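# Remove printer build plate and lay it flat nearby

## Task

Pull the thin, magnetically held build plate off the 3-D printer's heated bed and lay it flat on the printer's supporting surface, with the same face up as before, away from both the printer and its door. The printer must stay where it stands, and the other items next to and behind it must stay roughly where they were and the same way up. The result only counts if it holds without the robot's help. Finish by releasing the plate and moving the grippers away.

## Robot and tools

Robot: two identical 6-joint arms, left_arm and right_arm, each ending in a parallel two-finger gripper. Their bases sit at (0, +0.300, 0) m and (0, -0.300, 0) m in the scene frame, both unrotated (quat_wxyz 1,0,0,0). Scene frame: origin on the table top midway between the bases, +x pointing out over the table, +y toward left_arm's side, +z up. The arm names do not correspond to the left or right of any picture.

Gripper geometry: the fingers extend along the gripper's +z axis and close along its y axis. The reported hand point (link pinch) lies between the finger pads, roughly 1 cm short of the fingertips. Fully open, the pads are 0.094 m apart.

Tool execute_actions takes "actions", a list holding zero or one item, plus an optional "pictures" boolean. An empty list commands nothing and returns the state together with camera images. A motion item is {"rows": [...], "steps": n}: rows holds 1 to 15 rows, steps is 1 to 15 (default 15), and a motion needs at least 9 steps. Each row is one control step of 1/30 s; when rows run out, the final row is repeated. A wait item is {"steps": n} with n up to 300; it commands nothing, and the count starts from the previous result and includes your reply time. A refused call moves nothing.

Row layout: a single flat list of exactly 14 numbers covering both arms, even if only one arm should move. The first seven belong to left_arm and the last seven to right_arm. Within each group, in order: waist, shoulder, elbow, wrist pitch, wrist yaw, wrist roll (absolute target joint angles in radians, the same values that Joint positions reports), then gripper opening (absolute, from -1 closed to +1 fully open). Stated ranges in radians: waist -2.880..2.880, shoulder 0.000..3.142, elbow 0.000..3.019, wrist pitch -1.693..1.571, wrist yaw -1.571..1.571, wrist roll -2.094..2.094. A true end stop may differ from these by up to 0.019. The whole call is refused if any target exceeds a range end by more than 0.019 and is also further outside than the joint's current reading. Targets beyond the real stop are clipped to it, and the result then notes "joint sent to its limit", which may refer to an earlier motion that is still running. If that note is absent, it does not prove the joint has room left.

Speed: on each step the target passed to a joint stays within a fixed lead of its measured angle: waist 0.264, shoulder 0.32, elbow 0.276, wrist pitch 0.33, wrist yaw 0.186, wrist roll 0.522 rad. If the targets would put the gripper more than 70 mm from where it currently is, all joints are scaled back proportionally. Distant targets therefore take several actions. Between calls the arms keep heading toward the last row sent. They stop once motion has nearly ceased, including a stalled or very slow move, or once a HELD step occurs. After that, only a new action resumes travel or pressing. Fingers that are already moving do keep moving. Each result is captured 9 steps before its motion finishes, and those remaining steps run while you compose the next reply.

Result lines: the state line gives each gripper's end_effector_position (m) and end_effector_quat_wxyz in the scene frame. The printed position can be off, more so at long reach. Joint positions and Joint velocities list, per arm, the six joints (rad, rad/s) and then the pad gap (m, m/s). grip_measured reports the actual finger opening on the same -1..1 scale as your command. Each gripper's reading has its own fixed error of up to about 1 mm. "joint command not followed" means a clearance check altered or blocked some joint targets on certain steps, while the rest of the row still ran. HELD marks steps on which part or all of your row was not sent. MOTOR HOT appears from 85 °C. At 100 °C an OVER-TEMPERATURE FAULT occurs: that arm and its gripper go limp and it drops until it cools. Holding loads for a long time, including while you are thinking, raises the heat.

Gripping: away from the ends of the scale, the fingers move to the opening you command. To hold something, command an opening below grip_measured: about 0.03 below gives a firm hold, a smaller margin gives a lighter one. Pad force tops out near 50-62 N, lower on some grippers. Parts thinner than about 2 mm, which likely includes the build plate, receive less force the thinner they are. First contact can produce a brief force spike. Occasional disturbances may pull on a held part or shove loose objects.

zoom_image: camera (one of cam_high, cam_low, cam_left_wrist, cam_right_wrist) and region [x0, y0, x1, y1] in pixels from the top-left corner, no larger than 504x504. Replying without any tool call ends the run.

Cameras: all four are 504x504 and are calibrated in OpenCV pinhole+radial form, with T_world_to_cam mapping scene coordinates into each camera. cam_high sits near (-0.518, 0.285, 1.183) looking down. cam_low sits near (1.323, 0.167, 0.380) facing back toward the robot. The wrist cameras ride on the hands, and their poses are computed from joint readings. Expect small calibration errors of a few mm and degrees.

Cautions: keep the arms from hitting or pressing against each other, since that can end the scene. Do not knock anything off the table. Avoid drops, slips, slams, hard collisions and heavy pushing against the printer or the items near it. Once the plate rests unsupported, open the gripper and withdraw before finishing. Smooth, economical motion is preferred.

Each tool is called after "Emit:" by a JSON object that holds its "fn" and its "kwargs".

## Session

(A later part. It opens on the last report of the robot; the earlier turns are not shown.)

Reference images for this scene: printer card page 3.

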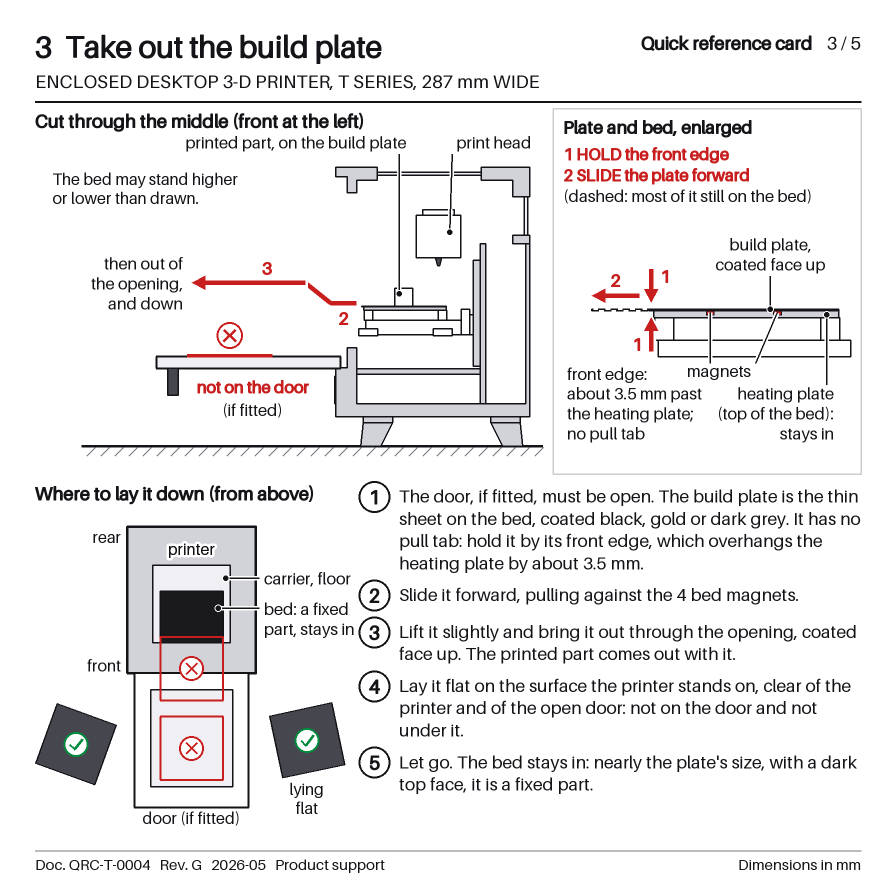

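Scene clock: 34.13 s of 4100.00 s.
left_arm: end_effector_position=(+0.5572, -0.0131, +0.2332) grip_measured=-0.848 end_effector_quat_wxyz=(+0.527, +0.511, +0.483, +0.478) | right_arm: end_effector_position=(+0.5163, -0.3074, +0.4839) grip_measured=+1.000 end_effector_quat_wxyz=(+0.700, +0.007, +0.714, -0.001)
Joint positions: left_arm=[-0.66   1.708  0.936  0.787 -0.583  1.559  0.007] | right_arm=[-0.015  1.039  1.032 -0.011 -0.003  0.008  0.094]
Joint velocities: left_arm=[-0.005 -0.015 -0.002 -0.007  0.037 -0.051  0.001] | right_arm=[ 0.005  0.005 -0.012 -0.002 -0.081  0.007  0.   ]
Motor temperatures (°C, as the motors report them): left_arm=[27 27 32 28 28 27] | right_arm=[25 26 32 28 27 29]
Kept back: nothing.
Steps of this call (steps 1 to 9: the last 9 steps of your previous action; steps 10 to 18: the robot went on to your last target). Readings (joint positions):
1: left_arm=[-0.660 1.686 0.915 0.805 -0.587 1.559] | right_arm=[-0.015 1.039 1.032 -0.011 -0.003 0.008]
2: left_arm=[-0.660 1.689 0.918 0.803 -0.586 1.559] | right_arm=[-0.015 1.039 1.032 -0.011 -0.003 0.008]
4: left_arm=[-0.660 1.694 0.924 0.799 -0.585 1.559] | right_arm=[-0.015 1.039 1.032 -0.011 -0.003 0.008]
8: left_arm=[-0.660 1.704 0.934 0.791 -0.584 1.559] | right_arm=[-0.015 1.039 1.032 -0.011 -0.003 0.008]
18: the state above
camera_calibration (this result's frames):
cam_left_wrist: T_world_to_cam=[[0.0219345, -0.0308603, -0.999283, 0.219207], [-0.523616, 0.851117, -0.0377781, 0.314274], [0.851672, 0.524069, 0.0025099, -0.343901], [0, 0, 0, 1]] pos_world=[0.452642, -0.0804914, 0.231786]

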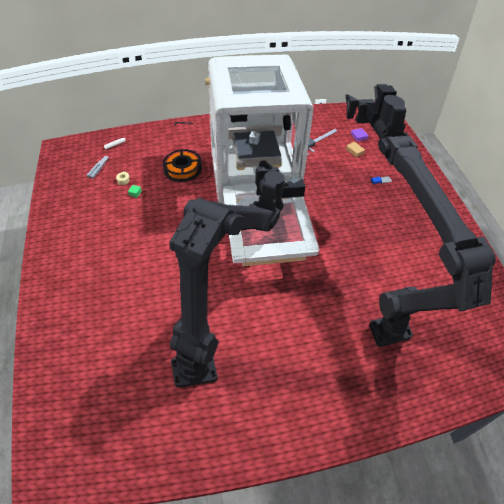

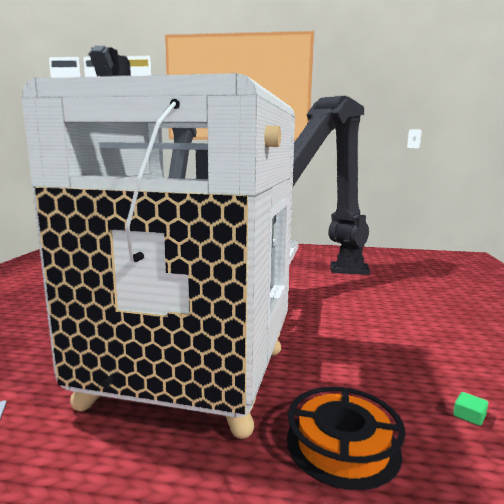

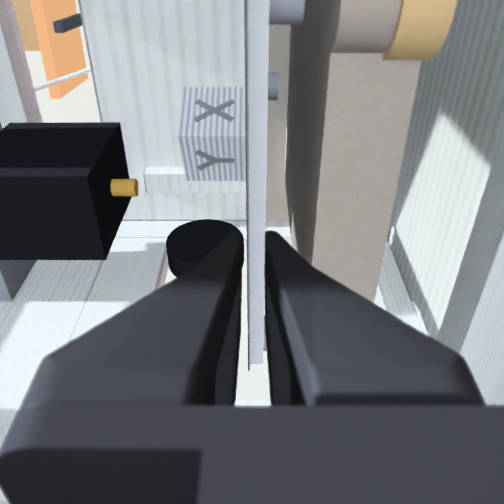

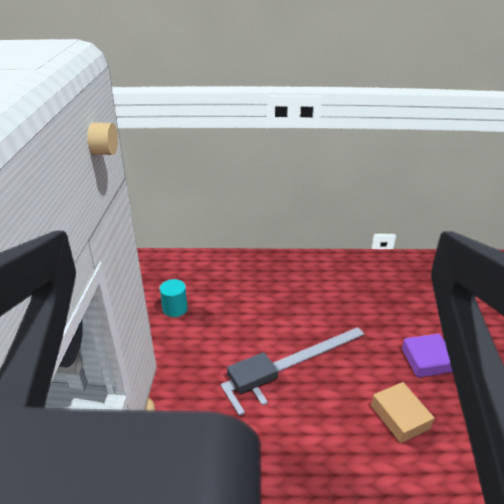

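Emit:
{"fn": "execute_actions", "kwargs": {"actions": [{"rows": [[-0.6558,1.7311,0.9853,0.7728,-0.5801,1.571,-0.85,-0.015,1.039,1.032,-0.011,-0.003,0.008,1],[-0.6548,1.7321,0.9870,0.7723,-0.5792,1.571,-0.85,-0.015,1.039,1.032,-0.011,-0.003,0.008,1],[-0.6539,1.7337,0.9897,0.7714,-0.5783,1.571,-0.85,-0.015,1.039,1.032,-0.011,-0.003,0.008,1],[-0.6530,1.7358,0.9931,0.7703,-0.5773,1.571,-0.85,-0.015,1.039,1.032,-0.011,-0.003,0.008,1],[-0.6520,1.7383,0.9971,0.7691,-0.5764,1.571,-0.85,-0.015,1.039,1.032,-0.011,-0.003,0.008,1],[-0.6511,1.7410,1.0016,0.7676,-0.5755,1.571,-0.85,-0.015,1.039,1.032,-0.011,-0.003,0.008,1],[-0.6501,1.7439,1.0063,0.7662,-0.5746,1.571,-0.85,-0.015,1.039,1.032,-0.011,-0.003,0.008,1],[-0.6492,1.7468,1.0111,0.7646,-0.5737,1.571,-0.85,-0.015,1.039,1.032,-0.011,-0.003,0.008,1],[-0.6483,1.7497,1.0158,0.7632,-0.5728,1.571,-0.85,-0.015,1.039,1.032,-0.011,-0.003,0.008,1],[-0.6473,1.7524,1.0203,0.7617,-0.5719,1.571,-0.85,-0.015,1.039,1.032,-0.011,-0.003,0.008,1],[-0.6464,1.7549,1.0243,0.7605,-0.5710,1.571,-0.85,-0.015,1.039,1.032,-0.011,-0.003,0.008,1],[-0.6455,1.7570,1.0277,0.7594,-0.5700,1.571,-0.85,-0.015,1.039,1.032,-0.011,-0.003,0.008,1],[-0.6445,1.7586,1.0304,0.7585,-0.5691,1.571,-0.85,-0.015,1.039,1.032,-0.011,-0.003,0.008,1],[-0.6436,1.7596,1.0321,0.7580,-0.5682,1.571,-0.85,-0.015,1.039,1.032,-0.011,-0.003,0.008,1],[-0.6426,1.7600,1.0327,0.7578,-0.5673,1.571,-0.85,-0.015,1.039,1.032,-0.011,-0.003,0.008,1]], "steps": 15}]}}

Emit:
{"fn": "execute_actions", "kwargs": {"actions": [{"rows": [[-0.6417,1.7600,1.0327,0.7578,-0.5664,1.571,-0.85,-0.015,1.039,1.032,-0.011,-0.003,0.008,1],[-0.6408,1.7600,1.0327,0.7578,-0.5655,1.571,-0.85,-0.015,1.039,1.032,-0.011,-0.003,0.008,1],[-0.6398,1.7600,1.0327,0.7578,-0.5646,1.571,-0.85,-0.015,1.039,1.032,-0.011,-0.003,0.008,1],[-0.6389,1.7600,1.0327,0.7578,-0.5637,1.571,-0.85,-0.015,1.039,1.032,-0.011,-0.003,0.008,1],[-0.6380,1.7600,1.0327,0.7578,-0.5627,1.571,-0.85,-0.015,1.039,1.032,-0.011,-0.003,0.008,1],[-0.6370,1.7600,1.0327,0.7578,-0.5618,1.571,-0.85,-0.015,1.039,1.032,-0.011,-0.003,0.008,1],[-0.6361,1.7600,1.0327,0.7578,-0.5609,1.571,-0.85,-0.015,1.039,1.032,-0.011,-0.003,0.008,1],[-0.6351,1.7600,1.0327,0.7578,-0.5600,1.571,-0.85,-0.015,1.039,1.032,-0.011,-0.003,0.008,1],[-0.6342,1.7600,1.0327,0.7578,-0.5591,1.571,-0.85,-0.015,1.039,1.032,-0.011,-0.003,0.008,1],[-0.6333,1.7600,1.0327,0.7578,-0.5582,1.571,-0.85,-0.015,1.039,1.032,-0.011,-0.003,0.008,1],[-0.6323,1.7600,1.0327,0.7578,-0.5573,1.571,-0.85,-0.015,1.039,1.032,-0.011,-0.003,0.008,1],[-0.6314,1.7600,1.0327,0.7578,-0.5563,1.571,-0.85,-0.015,1.039,1.032,-0.011,-0.003,0.008,1],[-0.6305,1.7600,1.0327,0.7578,-0.5554,1.571,-0.85,-0.015,1.039,1.032,-0.011,-0.003,0.008,1],[-0.6295,1.7600,1.0327,0.7578,-0.5545,1.571,-0.85,-0.015,1.039,1.032,-0.011,-0.003,0.008,1],[-0.6286,1.7600,1.0327,0.7578,-0.5536,1.571,-0.85,-0.015,1.039,1.032,-0.011,-0.003,0.008,1]], "steps": 15}]}}

Emit:
{"fn": "execute_actions", "kwargs": {"actions": [{"steps": 16}], "pictures": true}}

Scene clock: 39.90 s of 4100.00 s.
left_arm: end_effector_position=(+0.5589, -0.0152, +0.2344) grip_measured=-0.848 end_effector_quat_wxyz=(+0.529, +0.511, +0.481, +0.477) | right_arm: end_effector_position=(+0.5163, -0.3074, +0.4839) grip_measured=+1.000 end_effector_quat_wxyz=(+0.700, +0.007, +0.714, -0.001)
Joint positions: left_arm=[-0.66   1.711  0.943  0.785 -0.579  1.559  0.007] | right_arm=[-0.015  1.039  1.032 -0.011 -0.003  0.008  0.094]
Joint velocities: left_arm=[ 0.005  0.054  0.11  -0.032 -0.022  0.037 -0.001] | right_arm=[ 0.015 -0.005  0.007  0.007 -0.037 -0.007  0.   ]
Motor temperatures (°C, as the motors report them): left_arm=[27 27 33 28 28 27] | right_arm=[25 26 32 28 27 29]
Steps of this call (steps 1 to 15: the robot went on to your last target; steps 16 to 90: nothing new was sent; then 2.57 s passed at rest; steps 91 to 96: the first 6 steps of this action). Readings (joint positions):
91: left_arm=[-0.660 1.708 0.936 0.787 -0.583 1.559] | right_arm=[-0.015 1.039 1.032 -0.011 -0.003 0.008]
92: left_arm=[-0.660 1.708 0.936 0.787 -0.582 1.559] | right_arm=[-0.015 1.039 1.032 -0.011 -0.003 0.008]
94: left_arm=[-0.660 1.708 0.937 0.787 -0.580 1.559] | right_arm=[-0.015 1.039 1.032 -0.011 -0.003 0.008]
96: the state above

Scene clock: 40.40 s of 4100.00 s.
left_arm: end_effector_position=(+0.5739, -0.0178, +0.2373) grip_measured=-0.848 end_effector_quat_wxyz=(+0.530, +0.509, +0.481, +0.478) | right_arm: end_effector_position=(+0.5163, -0.3074, +0.4839) grip_measured=+1.000 end_effector_quat_wxyz=(+0.700, +0.007, +0.714, -0.001)
Joint positions: left_arm=[-0.646  1.735  0.985  0.772 -0.565  1.559  0.007] | right_arm=[-0.015  1.039  1.032 -0.011 -0.003  0.008  0.094]
Joint velocities: left_arm=[ 0.015  0.005  0.017 -0.017  0.007 -0.037 -0.002] | right_arm=[-0.005 -0.005  0.007  0.002 -0.007  0.066  0.   ]
Motor temperatures (°C, as the motors report them): left_arm=[27 27 33 28 28 27] | right_arm=[25 26 32 28 27 29]
Steps of this call (steps 1 to 9: the last 9 steps of your previous action; steps 10 to 15: the first 6 steps of this action). Readings (joint positions):
10: left_arm=[-0.651 1.734 0.985 0.774 -0.569 1.559] | right_arm=[-0.015 1.039 1.032 -0.011 -0.003 0.008]
11: left_arm=[-0.650 1.735 0.985 0.773 -0.568 1.559] | right_arm=[-0.015 1.039 1.032 -0.011 -0.003 0.008]
13: left_arm=[-0.648 1.735 0.985 0.772 -0.567 1.559] | right_arm=[-0.015 1.039 1.032 -0.011 -0.003 0.008]
15: the state above

Scene clock: 40.93 s of 4100.00 s.
left_arm: end_effector_position=(+0.5772, -0.0130, +0.2373) grip_measured=-0.848 end_effector_quat_wxyz=(+0.530, +0.509, +0.481, +0.478) | right_arm: end_effector_position=(+0.5163, -0.3074, +0.4839) grip_measured=+1.000 end_effector_quat_wxyz=(+0.700, +0.007, +0.714, -0.001)
Joint positions: left_arm=[-0.635  1.735  0.985  0.772 -0.556  1.559  0.007] | right_arm=[-0.015  1.039  1.032 -0.011 -0.003  0.008  0.094]
Joint velocities: left_arm=[-0.015 -0.005 -0.017  0.007  0.007  0.022 -0.001] | right_arm=[-0.015  0.015 -0.002 -0.012  0.081  0.037  0.   ]
Motor temperatures (°C, as the motors report them): left_arm=[27 28 33 28 28 27] | right_arm=[25 26 32 28 27 29]
Kept back: nothing.
Steps of this call (steps 1 to 9: the last 9 steps of your previous action; steps 10 to 16: the robot went on to your last target). Readings (joint positions):
1: left_arm=[-0.645 1.735 0.985 0.772 -0.564 1.559] | right_arm=[-0.015 1.039 1.032 -0.011 -0.003 0.008]
2: left_arm=[-0.644 1.735 0.985 0.772 -0.563 1.559] | right_arm=[-0.015 1.039 1.032 -0.011 -0.003 0.008]
4: left_arm=[-0.642 1.735 0.985 0.772 -0.561 1.559] | right_arm=[-0.015 1.039 1.032 -0.011 -0.003 0.008]
8: left_arm=[-0.639 1.735 0.985 0.772 -0.557 1.559] | right_arm=[-0.015 1.039 1.032 -0.011 -0.003 0.008]
16: the state above
camera_calibration (this result's frames):
cam_left_wrist: T_world_to_cam=[[0.0276452, -0.0346397, -0.999017, 0.219516], [-0.521434, 0.852158, -0.0439769, 0.325063], [0.852844, 0.522137, 0.00549576, -0.362446], [0, 0, 0, 1]] pos_world=[0.47254, -0.0801542, 0.235587]

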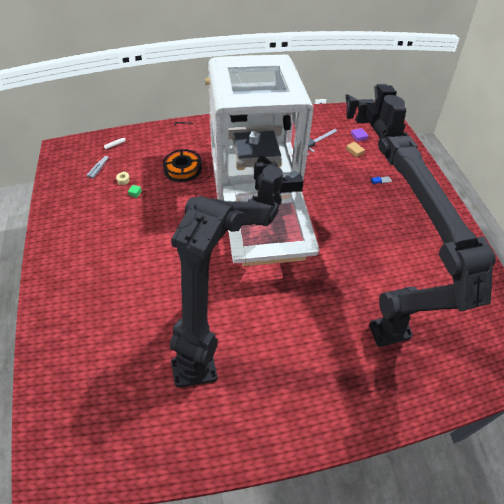

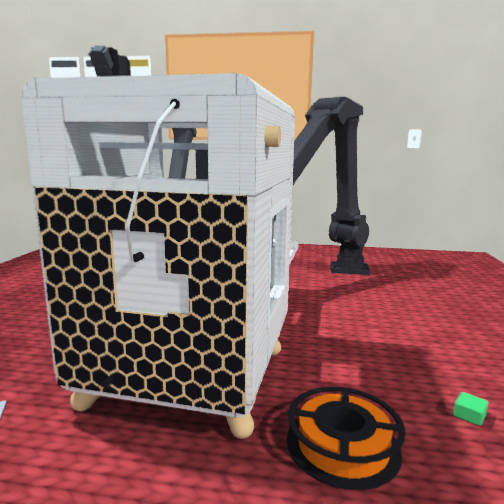

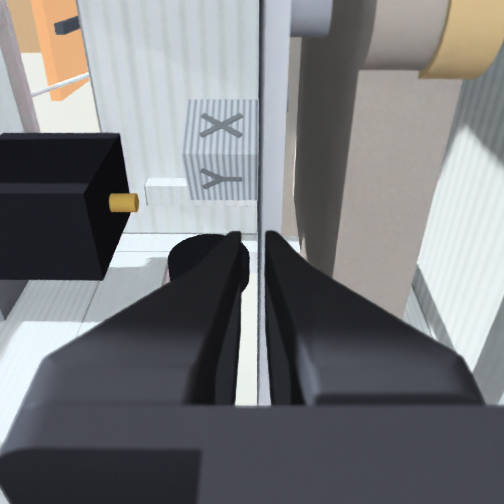

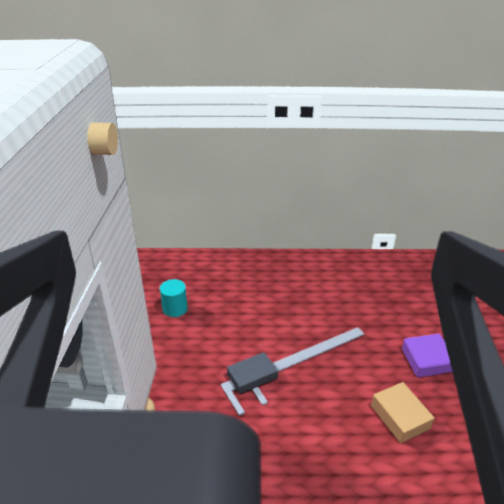

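Emit:
{"fn": "zoom_image", "kwargs": {"camera": "cam_left_wrist", "region": [220, 190, 310, 290]}}

Emit:
{"fn": "zoom_image", "kwargs": {"camera": "cam_left_wrist", "region": [220, 320, 300, 415]}}

Region (220, 190, 310, 290) of cam_left_wrist's 504x504 image, scaled by 5.040, with more detail than that image has; it fills the left 454 columns of this view, and the rest is white.

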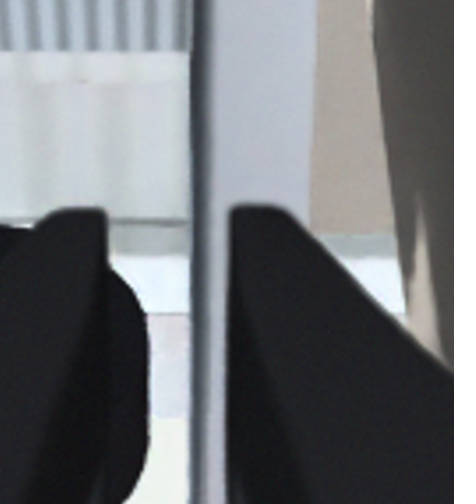

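Region (220, 320, 300, 415) of cam_left_wrist's 504x504 image, scaled by 5.305, with more detail than that image has; it fills the left 424 columns of this view, and the rest is white.

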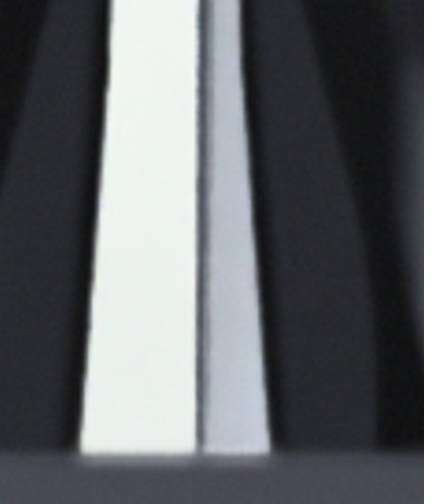

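Emit:
{"fn": "execute_actions", "kwargs": {"actions": [{"rows": [[-0.6286,1.7610,1.0327,0.7578,-0.5536,1.571,-0.85,-0.015,1.039,1.032,-0.011,-0.003,0.008,1],[-0.6282,1.7620,1.0327,0.7578,-0.5536,1.571,-0.85,-0.015,1.039,1.032,-0.011,-0.003,0.008,1],[-0.6276,1.7628,1.0327,0.7578,-0.5536,1.571,-0.85,-0.015,1.039,1.032,-0.011,-0.003,0.008,1],[-0.6268,1.7632,1.0327,0.7578,-0.5536,1.571,-0.85,-0.015,1.039,1.032,-0.011,-0.003,0.008,1],[-0.6260,1.7632,1.0327,0.7578,-0.5530,1.571,-0.85,-0.015,1.039,1.032,-0.011,-0.003,0.008,1],[-0.6252,1.7632,1.0327,0.7578,-0.5524,1.571,-0.85,-0.015,1.039,1.032,-0.011,-0.003,0.008,1],[-0.6244,1.7632,1.0327,0.7578,-0.5518,1.571,-0.85,-0.015,1.039,1.032,-0.011,-0.003,0.008,1],[-0.6236,1.7632,1.0327,0.7578,-0.5512,1.571,-0.85,-0.015,1.039,1.032,-0.011,-0.003,0.008,1],[-0.6228,1.7632,1.0327,0.7578,-0.5506,1.571,-0.85,-0.015,1.039,1.032,-0.011,-0.003,0.008,1],[-0.6220,1.7632,1.0327,0.7578,-0.5500,1.571,-0.85,-0.015,1.039,1.032,-0.011,-0.003,0.008,1],[-0.6212,1.7632,1.0327,0.7578,-0.5494,1.571,-0.85,-0.015,1.039,1.032,-0.011,-0.003,0.008,1],[-0.6204,1.7632,1.0327,0.7578,-0.5488,1.571,-0.85,-0.015,1.039,1.032,-0.011,-0.003,0.008,1],[-0.6196,1.7632,1.0327,0.7578,-0.5482,1.571,-0.85,-0.015,1.039,1.032,-0.011,-0.003,0.008,1],[-0.6188,1.7632,1.0327,0.7578,-0.5476,1.571,-0.85,-0.015,1.039,1.032,-0.011,-0.003,0.008,1],[-0.6180,1.7632,1.0327,0.7578,-0.5470,1.571,-0.85,-0.015,1.039,1.032,-0.011,-0.003,0.008,1]], "steps": 15}]}}

Emit:
{"fn": "execute_actions", "kwargs": {"actions": [{"steps": 16}], "pictures": true}}

Scene clock: 42.57 s of 4100.00 s.
left_arm: end_effector_position=(+0.5774, -0.0130, +0.2366) grip_measured=-0.848 end_effector_quat_wxyz=(+0.530, +0.509, +0.481, +0.478) | right_arm: end_effector_position=(+0.5163, -0.3074, +0.4839) grip_measured=+1.000 end_effector_quat_wxyz=(+0.700, +0.007, +0.714, -0.001)
Joint positions: left_arm=[-0.634  1.736  0.985  0.772 -0.555  1.559  0.007] | right_arm=[-0.015  1.039  1.032 -0.011 -0.003  0.008  0.094]
Joint velocities: left_arm=[ 0.005 -0.015 -0.002 -0.002  0.066  0.037  0.001] | right_arm=[-0.024  0.005 -0.007  0.002  0.037 -0.022  0.   ]
Motor temperatures (°C, as the motors report them): left_arm=[27 28 33 28 28 27] | right_arm=[25 26 32 28 27 29]
Steps of this call (steps 1 to 15: the robot went on to your last target; steps 16 to 43: nothing new was sent; steps 44 to 49: the first 6 steps of this action). Readings (joint positions):
44: left_arm=[-0.635 1.735 0.985 0.772 -0.556 1.559] | right_arm=[-0.015 1.039 1.032 -0.011 -0.003 0.008]
45: left_arm=[-0.635 1.735 0.985 0.772 -0.556 1.559] | right_arm=[-0.015 1.039 1.032 -0.011 -0.003 0.008]
47: left_arm=[-0.635 1.736 0.985 0.772 -0.556 1.559] | right_arm=[-0.015 1.039 1.032 -0.011 -0.003 0.008]
49: the state above

Scene clock: 43.10 s of 4100.00 s.
left_arm: end_effector_position=(+0.5807, -0.0081, +0.2357) grip_measured=-0.848 end_effector_quat_wxyz=(+0.528, +0.509, +0.483, +0.479) | right_arm: end_effector_position=(+0.5163, -0.3074, +0.4839) grip_measured=+1.000 end_effector_quat_wxyz=(+0.700, +0.007, +0.714, -0.001)
Joint positions: left_arm=[-0.624  1.738  0.985  0.772 -0.549  1.559  0.007] | right_arm=[-0.015  1.039  1.032 -0.011 -0.003  0.008  0.094]
Joint velocities: left_arm=[-0.005  0.005 -0.007 -0.012 -0.022  0.037  0.   ] | right_arm=[-0.005 -0.005  0.007  0.012 -0.007  0.007  0.   ]
Motor temperatures (°C, as the motors report them): left_arm=[27 28 33 28 28 27] | right_arm=[25 26 32 28 27 29]
Kept back: nothing.
Steps of this call (steps 1 to 9: the last 9 steps of your previous action; steps 10 to 16: the robot went on to your last target). Readings (joint positions):
1: left_arm=[-0.634 1.737 0.985 0.772 -0.555 1.559] | right_arm=[-0.015 1.039 1.032 -0.011 -0.003 0.008]
2: left_arm=[-0.634 1.738 0.985 0.772 -0.554 1.559] | right_arm=[-0.015 1.039 1.032 -0.011 -0.003 0.008]
4: left_arm=[-0.632 1.738 0.985 0.772 -0.553 1.559] | right_arm=[-0.015 1.039 1.032 -0.011 -0.003 0.008]
8: left_arm=[-0.628 1.738 0.985 0.772 -0.550 1.559] | right_arm=[-0.015 1.039 1.032 -0.011 -0.003 0.008]
16: the state above
camera_calibration (this result's frames):
cam_left_wrist: T_world_to_cam=[[0.0257104, -0.0328471, -0.99913, 0.219089], [-0.525095, 0.850033, -0.0414577, 0.324128], [0.850655, 0.525704, 0.00460684, -0.366441], [0, 0, 0, 1]] pos_world=[0.47628, -0.075684, 0.234024]

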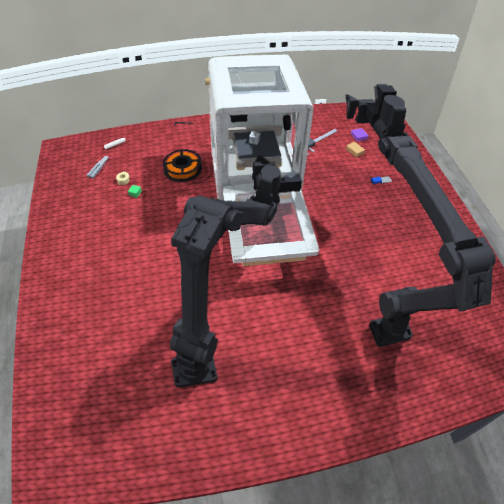

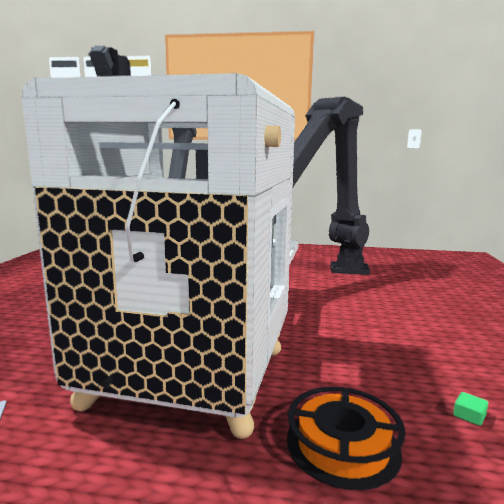

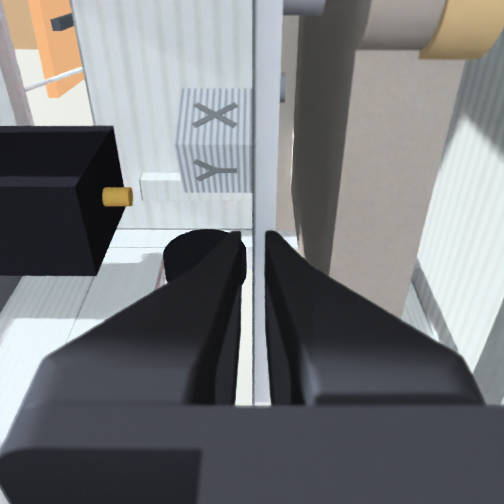

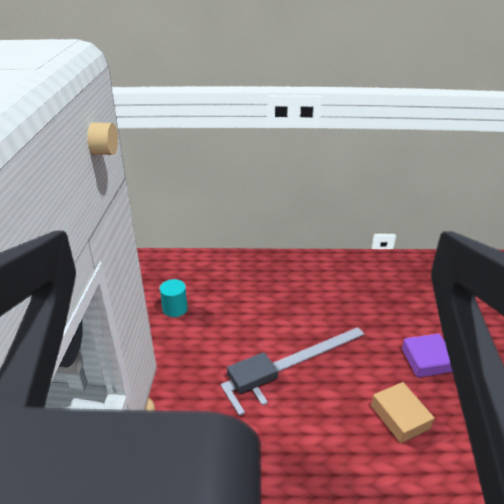

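Emit:
{"fn": "zoom_image", "kwargs": {"camera": "cam_left_wrist", "region": [225, 350, 285, 415]}}

Emit:
{"fn": "zoom_image", "kwargs": {"camera": "cam_left_wrist", "region": [220, 190, 310, 290]}}

Emit:
{"fn": "zoom_image", "kwargs": {"camera": "cam_left_wrist", "region": [320, 120, 460, 220]}}

Region (225, 350, 285, 415) of cam_left_wrist's 504x504 image, scaled by 7.754, with more detail than that image has; it fills the left 465 columns of this view, and the rest is white.

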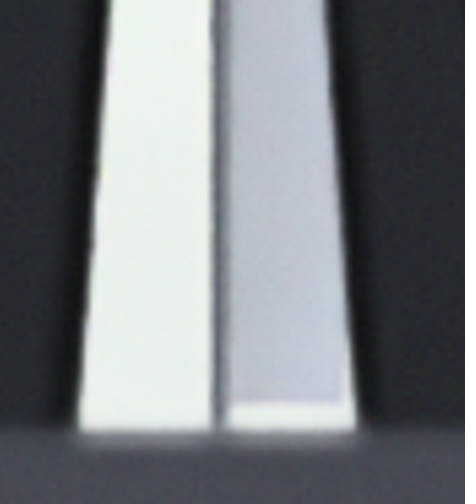

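Region (220, 190, 310, 290) of cam_left_wrist's 504x504 image, scaled by 5.040, with more detail than that image has; it fills the left 454 columns of this view, and the rest is white.

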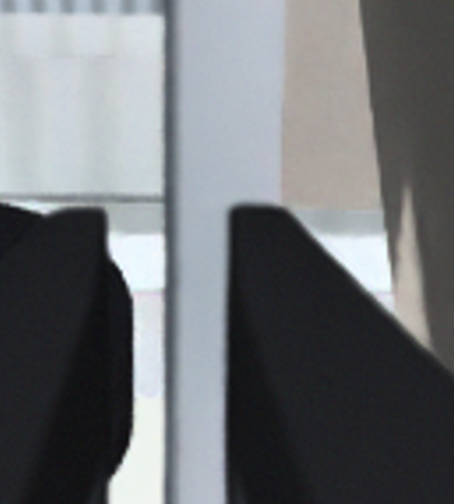

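Region (320, 120, 460, 220) of cam_left_wrist's 504x504 image, scaled by 3.600, with more detail than that image has; it fills the top 360 rows of this view, and the rest is white.

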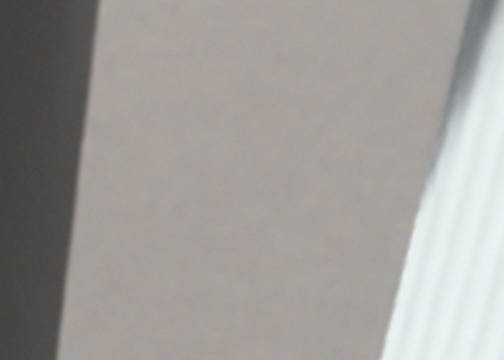

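Emit:
{"fn": "execute_actions", "kwargs": {"actions": [{"rows": [[-0.6172,1.7632,1.0327,0.7578,-0.5463,1.571,-0.85,-0.015,1.039,1.032,-0.011,-0.003,0.008,1],[-0.6164,1.7632,1.0327,0.7578,-0.5456,1.571,-0.85,-0.015,1.039,1.032,-0.011,-0.003,0.008,1],[-0.6156,1.7632,1.0327,0.7578,-0.5449,1.571,-0.85,-0.015,1.039,1.032,-0.011,-0.003,0.008,1],[-0.6148,1.7632,1.0327,0.7578,-0.5442,1.571,-0.85,-0.015,1.039,1.032,-0.011,-0.003,0.008,1],[-0.6140,1.7632,1.0327,0.7578,-0.5435,1.571,-0.85,-0.015,1.039,1.032,-0.011,-0.003,0.008,1],[-0.6132,1.7632,1.0327,0.7578,-0.5428,1.571,-0.85,-0.015,1.039,1.032,-0.011,-0.003,0.008,1],[-0.6124,1.7632,1.0327,0.7578,-0.5421,1.571,-0.85,-0.015,1.039,1.032,-0.011,-0.003,0.008,1],[-0.6116,1.7632,1.0327,0.7578,-0.5414,1.571,-0.85,-0.015,1.039,1.032,-0.011,-0.003,0.008,1],[-0.6108,1.7632,1.0327,0.7578,-0.5407,1.571,-0.85,-0.015,1.039,1.032,-0.011,-0.003,0.008,1],[-0.6100,1.7632,1.0327,0.7578,-0.5400,1.571,-0.85,-0.015,1.039,1.032,-0.011,-0.003,0.008,1],[-0.6092,1.7632,1.0327,0.7578,-0.5393,1.571,-0.85,-0.015,1.039,1.032,-0.011,-0.003,0.008,1],[-0.6084,1.7632,1.0327,0.7578,-0.5386,1.571,-0.85,-0.015,1.039,1.032,-0.011,-0.003,0.008,1]], "steps": 12}]}}

Emit:
{"fn": "execute_actions", "kwargs": {"actions": [{"steps": 16}], "pictures": true}}

Scene clock: 45.70 s of 4100.00 s.
left_arm: end_effector_position=(+0.5807, -0.0084, +0.2357) grip_measured=-0.848 end_effector_quat_wxyz=(+0.528, +0.509, +0.482, +0.479) | right_arm: end_effector_position=(+0.5163, -0.3074, +0.4839) grip_measured=+1.000 end_effector_quat_wxyz=(+0.700, +0.007, +0.714, -0.001)
Joint positions: left_arm=[-0.624  1.738  0.985  0.772 -0.548  1.559  0.007] | right_arm=[-0.015  1.039  1.032 -0.011 -0.003  0.008  0.094]
Joint velocities: left_arm=[ 0.005 -0.005  0.017  0.007  0.022  0.007  0.001] | right_arm=[-0.005 -0.005 -0.007 -0.022  0.022  0.037  0.   ]
Motor temperatures (°C, as the motors report them): left_arm=[27 28 33 28 28 27] | right_arm=[25 26 32 28 27 29]
Steps of this call (steps 1 to 15: the robot went on to your last target; steps 16 to 75: nothing new was sent; steps 76 to 78: the first 3 steps of this action). Readings (joint positions):
76: left_arm=[-0.624 1.738 0.985 0.772 -0.549 1.559] | right_arm=[-0.015 1.039 1.032 -0.011 -0.003 0.008]
77: left_arm=[-0.624 1.738 0.985 0.772 -0.548 1.559] | right_arm=[-0.015 1.039 1.032 -0.011 -0.003 0.008]
78: the state above

Scene clock: 46.23 s of 4100.00 s.
left_arm: end_effector_position=(+0.5832, -0.0048, +0.2357) grip_measured=-0.848 end_effector_quat_wxyz=(+0.528, +0.509, +0.482, +0.479) | right_arm: end_effector_position=(+0.5163, -0.3074, +0.4839) grip_measured=+1.000 end_effector_quat_wxyz=(+0.700, +0.007, +0.714, -0.001)
Joint positions: left_arm=[-0.616  1.738  0.985  0.772 -0.54   1.559  0.007] | right_arm=[-0.015  1.039  1.032 -0.011 -0.003  0.008  0.094]
Joint velocities: left_arm=[ 0.005  0.005  0.002  0.002 -0.007 -0.022 -0.   ] | right_arm=[-0.005 -0.005 -0.017 -0.007  0.037  0.007  0.   ]
Motor temperatures (°C, as the motors report them): left_arm=[27 28 33 28 28 27] | right_arm=[25 26 32 28 27 29]
Kept back: nothing.
Steps of this call (steps 1 to 9: the last 9 steps of your previous action; steps 10 to 15: the robot went on to your last target; step 16: nothing new was sent). Readings (joint positions):
1: left_arm=[-0.624 1.738 0.985 0.772 -0.547 1.559] | right_arm=[-0.015 1.039 1.032 -0.011 -0.003 0.008]
2: left_arm=[-0.624 1.738 0.985 0.772 -0.546 1.559] | right_arm=[-0.015 1.039 1.032 -0.011 -0.003 0.008]
4: left_arm=[-0.623 1.738 0.985 0.772 -0.545 1.559] | right_arm=[-0.015 1.039 1.032 -0.011 -0.003 0.008]
8: left_arm=[-0.619 1.738 0.985 0.772 -0.542 1.559] | right_arm=[-0.015 1.039 1.032 -0.011 -0.003 0.008]
16: the state above
All arms were judged still, so your last target was given up. Only a new action makes them travel on or press farther. Fingers that are still opening or closing keep moving.
camera_calibration (this result's frames):
cam_left_wrist: T_world_to_cam=[[0.0257983, -0.0327164, -0.999132, 0.219102], [-0.524768, 0.850238, -0.0413908, 0.322341], [0.850854, 0.52538, 0.00476613, -0.370464], [0, 0, 0, 1]] pos_world=[0.478713, -0.0722641, 0.234019]

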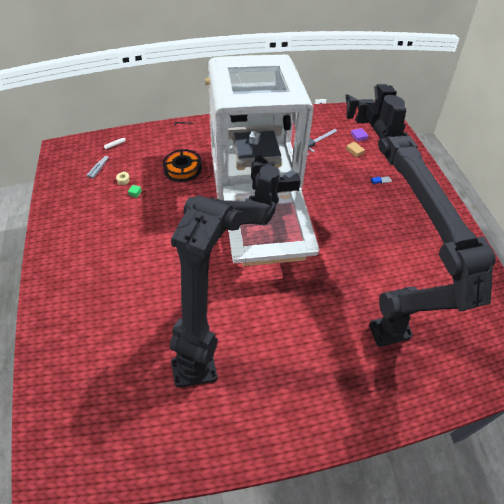

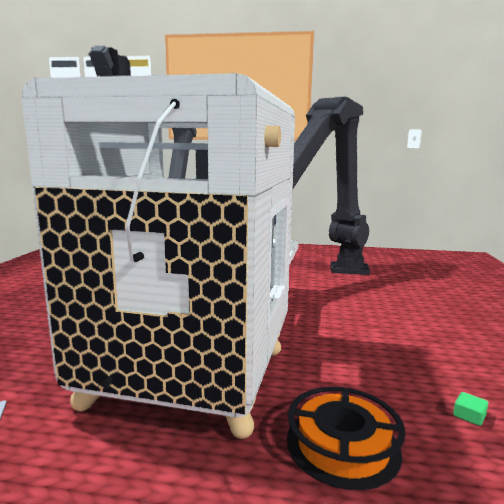

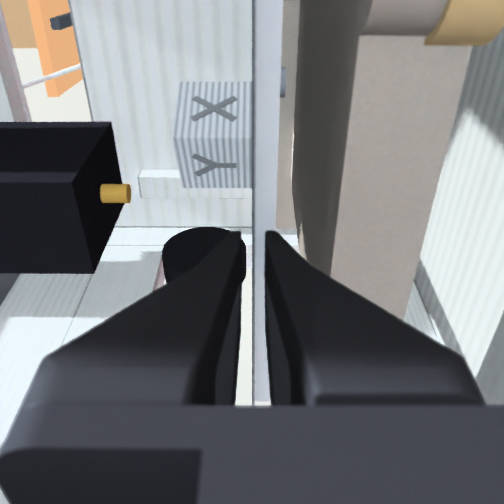

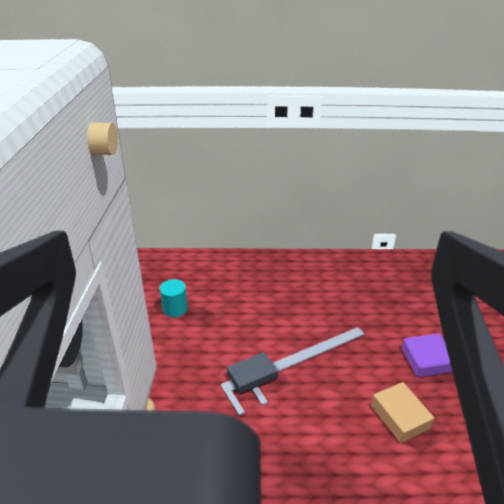

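Emit:
{"fn": "zoom_image", "kwargs": {"camera": "cam_left_wrist", "region": [320, 120, 460, 220]}}

Emit:
{"fn": "zoom_image", "kwargs": {"camera": "cam_left_wrist", "region": [230, 205, 300, 275]}}

Emit:
{"fn": "zoom_image", "kwargs": {"camera": "cam_high", "region": [225, 120, 305, 200]}}

Region (320, 120, 460, 220) of cam_left_wrist's 504x504 image, scaled by 3.600, with more detail than that image has; it fills the top 360 rows of this view, and the rest is white.

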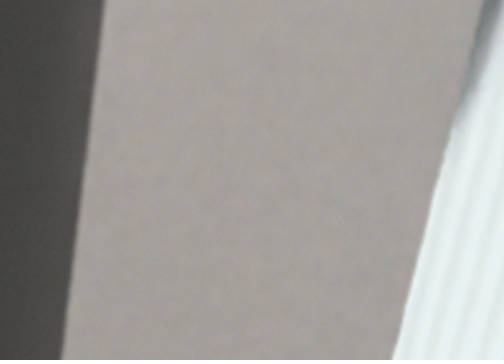

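Region (230, 205, 300, 275) of cam_left_wrist's 504x504 image, scaled by 7.200, with more detail than that image has.

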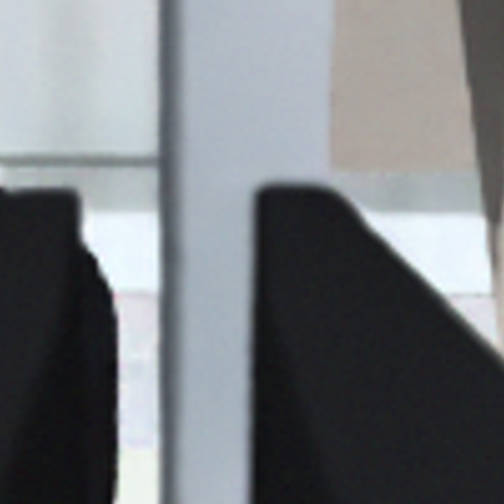

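Region (225, 120, 305, 200) of cam_high's 504x504 image, scaled by 6.300, with more detail than that image has.

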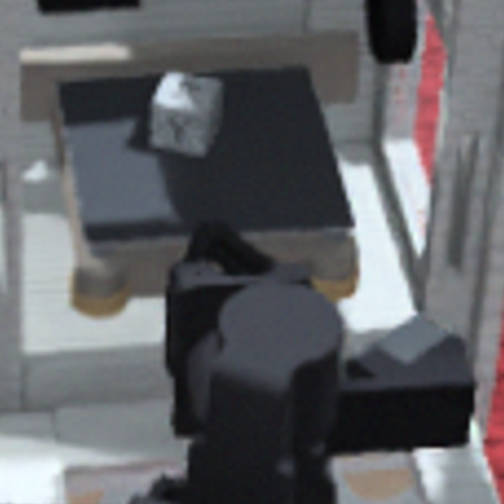

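Emit:
{"fn": "execute_actions", "kwargs": {"actions": [{"rows": [[-0.6074,1.7632,1.0327,0.7578,-0.5380,1.571,-0.85,-0.015,1.039,1.032,-0.011,-0.003,0.008,1],[-0.6064,1.7632,1.0327,0.7578,-0.5374,1.571,-0.85,-0.015,1.039,1.032,-0.011,-0.003,0.008,1],[-0.6054,1.7632,1.0327,0.7578,-0.5368,1.571,-0.86,-0.015,1.039,1.032,-0.011,-0.003,0.008,1],[-0.6044,1.7632,1.0327,0.7578,-0.5362,1.571,-0.875,-0.015,1.039,1.032,-0.011,-0.003,0.008,1],[-0.6036,1.7632,1.0327,0.7578,-0.5358,1.571,-0.89,-0.015,1.039,1.032,-0.011,-0.003,0.008,1],[-0.6030,1.7632,1.0327,0.7578,-0.5355,1.571,-0.905,-0.015,1.039,1.032,-0.011,-0.003,0.008,1],[-0.6030,1.7632,1.0327,0.7578,-0.5355,1.571,-0.92,-0.015,1.039,1.032,-0.011,-0.003,0.008,1],[-0.6030,1.7632,1.0327,0.7578,-0.5355,1.571,-0.935,-0.015,1.039,1.032,-0.011,-0.003,0.008,1],[-0.6030,1.7632,1.0327,0.7578,-0.5355,1.571,-0.948,-0.015,1.039,1.032,-0.011,-0.003,0.008,1],[-0.6030,1.7632,1.0327,0.7578,-0.5355,1.571,-0.96,-0.015,1.039,1.032,-0.011,-0.003,0.008,1],[-0.6030,1.7632,1.0327,0.7578,-0.5355,1.571,-0.97,-0.015,1.039,1.032,-0.011,-0.003,0.008,1],[-0.6030,1.7632,1.0327,0.7578,-0.5355,1.571,-0.98,-0.015,1.039,1.032,-0.011,-0.003,0.008,1],[-0.6030,1.7632,1.0327,0.7578,-0.5355,1.571,-0.988,-0.015,1.039,1.032,-0.011,-0.003,0.008,1],[-0.6030,1.7632,1.0327,0.7578,-0.5355,1.571,-0.995,-0.015,1.039,1.032,-0.011,-0.003,0.008,1],[-0.6030,1.7632,1.0327,0.7578,-0.5355,1.571,-1,-0.015,1.039,1.032,-0.011,-0.003,0.008,1]], "steps": 15}]}}

Emit:
{"fn": "execute_actions", "kwargs": {"actions": [{"steps": 14}], "pictures": true}}

Scene clock: 47.77 s of 4100.00 s.
left_arm: end_effector_position=(+0.5832, -0.0051, +0.2354) grip_measured=-0.896 end_effector_quat_wxyz=(+0.528, +0.509, +0.482, +0.479) | right_arm: end_effector_position=(+0.5163, -0.3074, +0.4839) grip_measured=+1.000 end_effector_quat_wxyz=(+0.700, +0.007, +0.714, -0.001)
Joint positions: left_arm=[-0.616  1.738  0.985  0.772 -0.539  1.559  0.005] | right_arm=[-0.015  1.039  1.032 -0.011 -0.003  0.008  0.094]
Joint velocities: left_arm=[-0.005 -0.015  0.007 -0.012  0.022  0.051 -0.015] | right_arm=[-0.024 -0.005 -0.027 -0.037 -0.051  0.022  0.   ]
Motor temperatures (°C, as the motors report them): left_arm=[27 28 33 28 28 27] | right_arm=[25 26 32 28 27 29]
Steps of this call (steps 1 to 40: nothing new was sent; steps 41 to 46: the first 6 steps of this action). Readings (joint positions):
41: left_arm=[-0.616 1.738 0.985 0.772 -0.540 1.559] | right_arm=[-0.015 1.039 1.032 -0.011 -0.003 0.008]
42: left_arm=[-0.616 1.738 0.985 0.772 -0.540 1.559] | right_arm=[-0.015 1.039 1.032 -0.011 -0.003 0.008]
44: left_arm=[-0.616 1.738 0.985 0.772 -0.539 1.559] | right_arm=[-0.015 1.039 1.032 -0.011 -0.003 0.008]
46: the state above

Scene clock: 48.23 s of 4100.00 s.
left_arm: end_effector_position=(+0.5832, -0.0053, +0.2352) grip_measured=-0.976 end_effector_quat_wxyz=(+0.528, +0.510, +0.482, +0.478) | right_arm: end_effector_position=(+0.5163, -0.3074, +0.4839) grip_measured=+1.000 end_effector_quat_wxyz=(+0.700, +0.007, +0.714, -0.001)
Joint positions: left_arm=[-0.616  1.739  0.985  0.772 -0.538  1.559  0.001] | right_arm=[-0.015  1.039  1.032 -0.011 -0.003  0.008  0.094]
Joint velocities: left_arm=[-0.005 -0.015 -0.037  0.022 -0.007 -0.007 -0.002] | right_arm=[-0.015 -0.005 -0.002 -0.017 -0.037 -0.051  0.   ]
Motor temperatures (°C, as the motors report them): left_arm=[27 28 33 28 28 27] | right_arm=[25 26 32 28 27 29]
Kept back: nothing.
Steps of this call (steps 1 to 9: the last 9 steps of your previous action; steps 10 to 14: the robot went on to your last target). Readings (joint positions):
1: left_arm=[-0.616 1.738 0.985 0.772 -0.538 1.559] | right_arm=[-0.015 1.039 1.032 -0.011 -0.003 0.008]
2: left_arm=[-0.616 1.739 0.985 0.772 -0.538 1.559] | right_arm=[-0.015 1.039 1.032 -0.011 -0.003 0.008]
4: left_arm=[-0.616 1.739 0.985 0.772 -0.538 1.559] | right_arm=[-0.015 1.039 1.032 -0.011 -0.003 0.008]
8: left_arm=[-0.616 1.739 0.985 0.772 -0.538 1.559] | right_arm=[-0.015 1.039 1.032 -0.011 -0.003 0.008]
14: the state above
camera_calibration (this result's frames):
cam_left_wrist: T_world_to_cam=[[0.0251189, -0.0323021, -0.999162, 0.219014], [-0.522521, 0.851656, -0.0406695, 0.321293], [0.852257, 0.523105, 0.00451414, -0.370994], [0, 0, 0, 1]] pos_world=[0.478562, -0.0724881, 0.233573]

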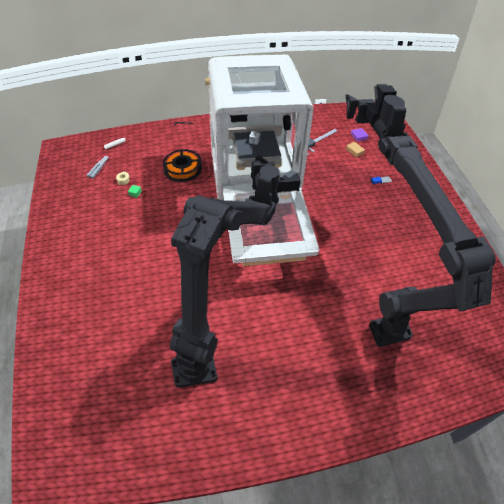

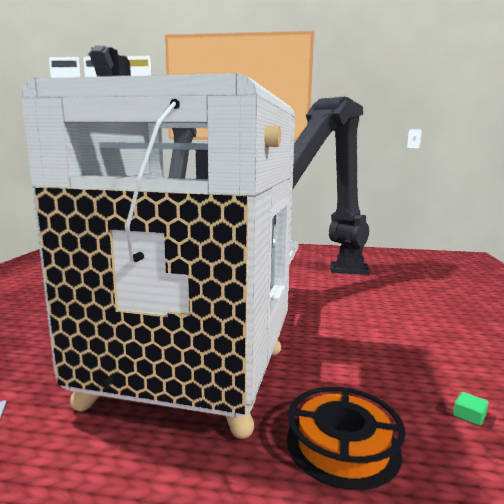

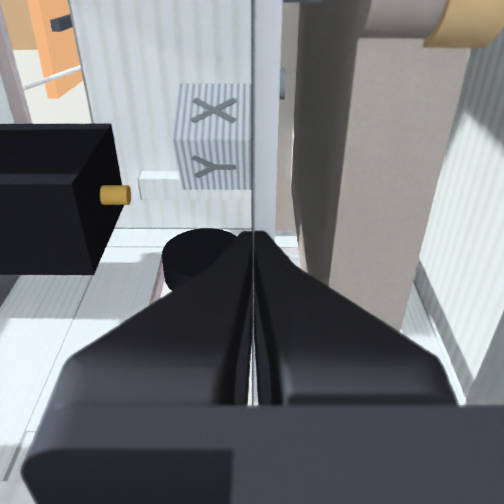

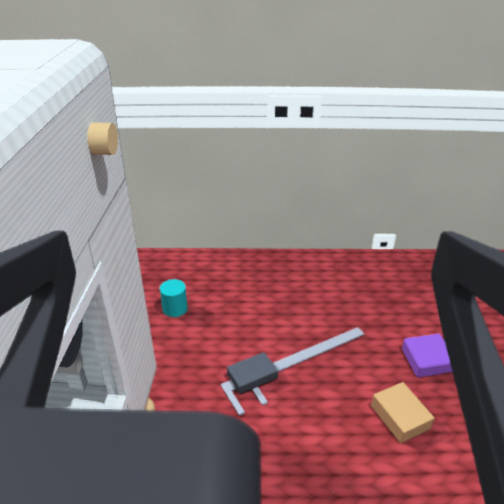

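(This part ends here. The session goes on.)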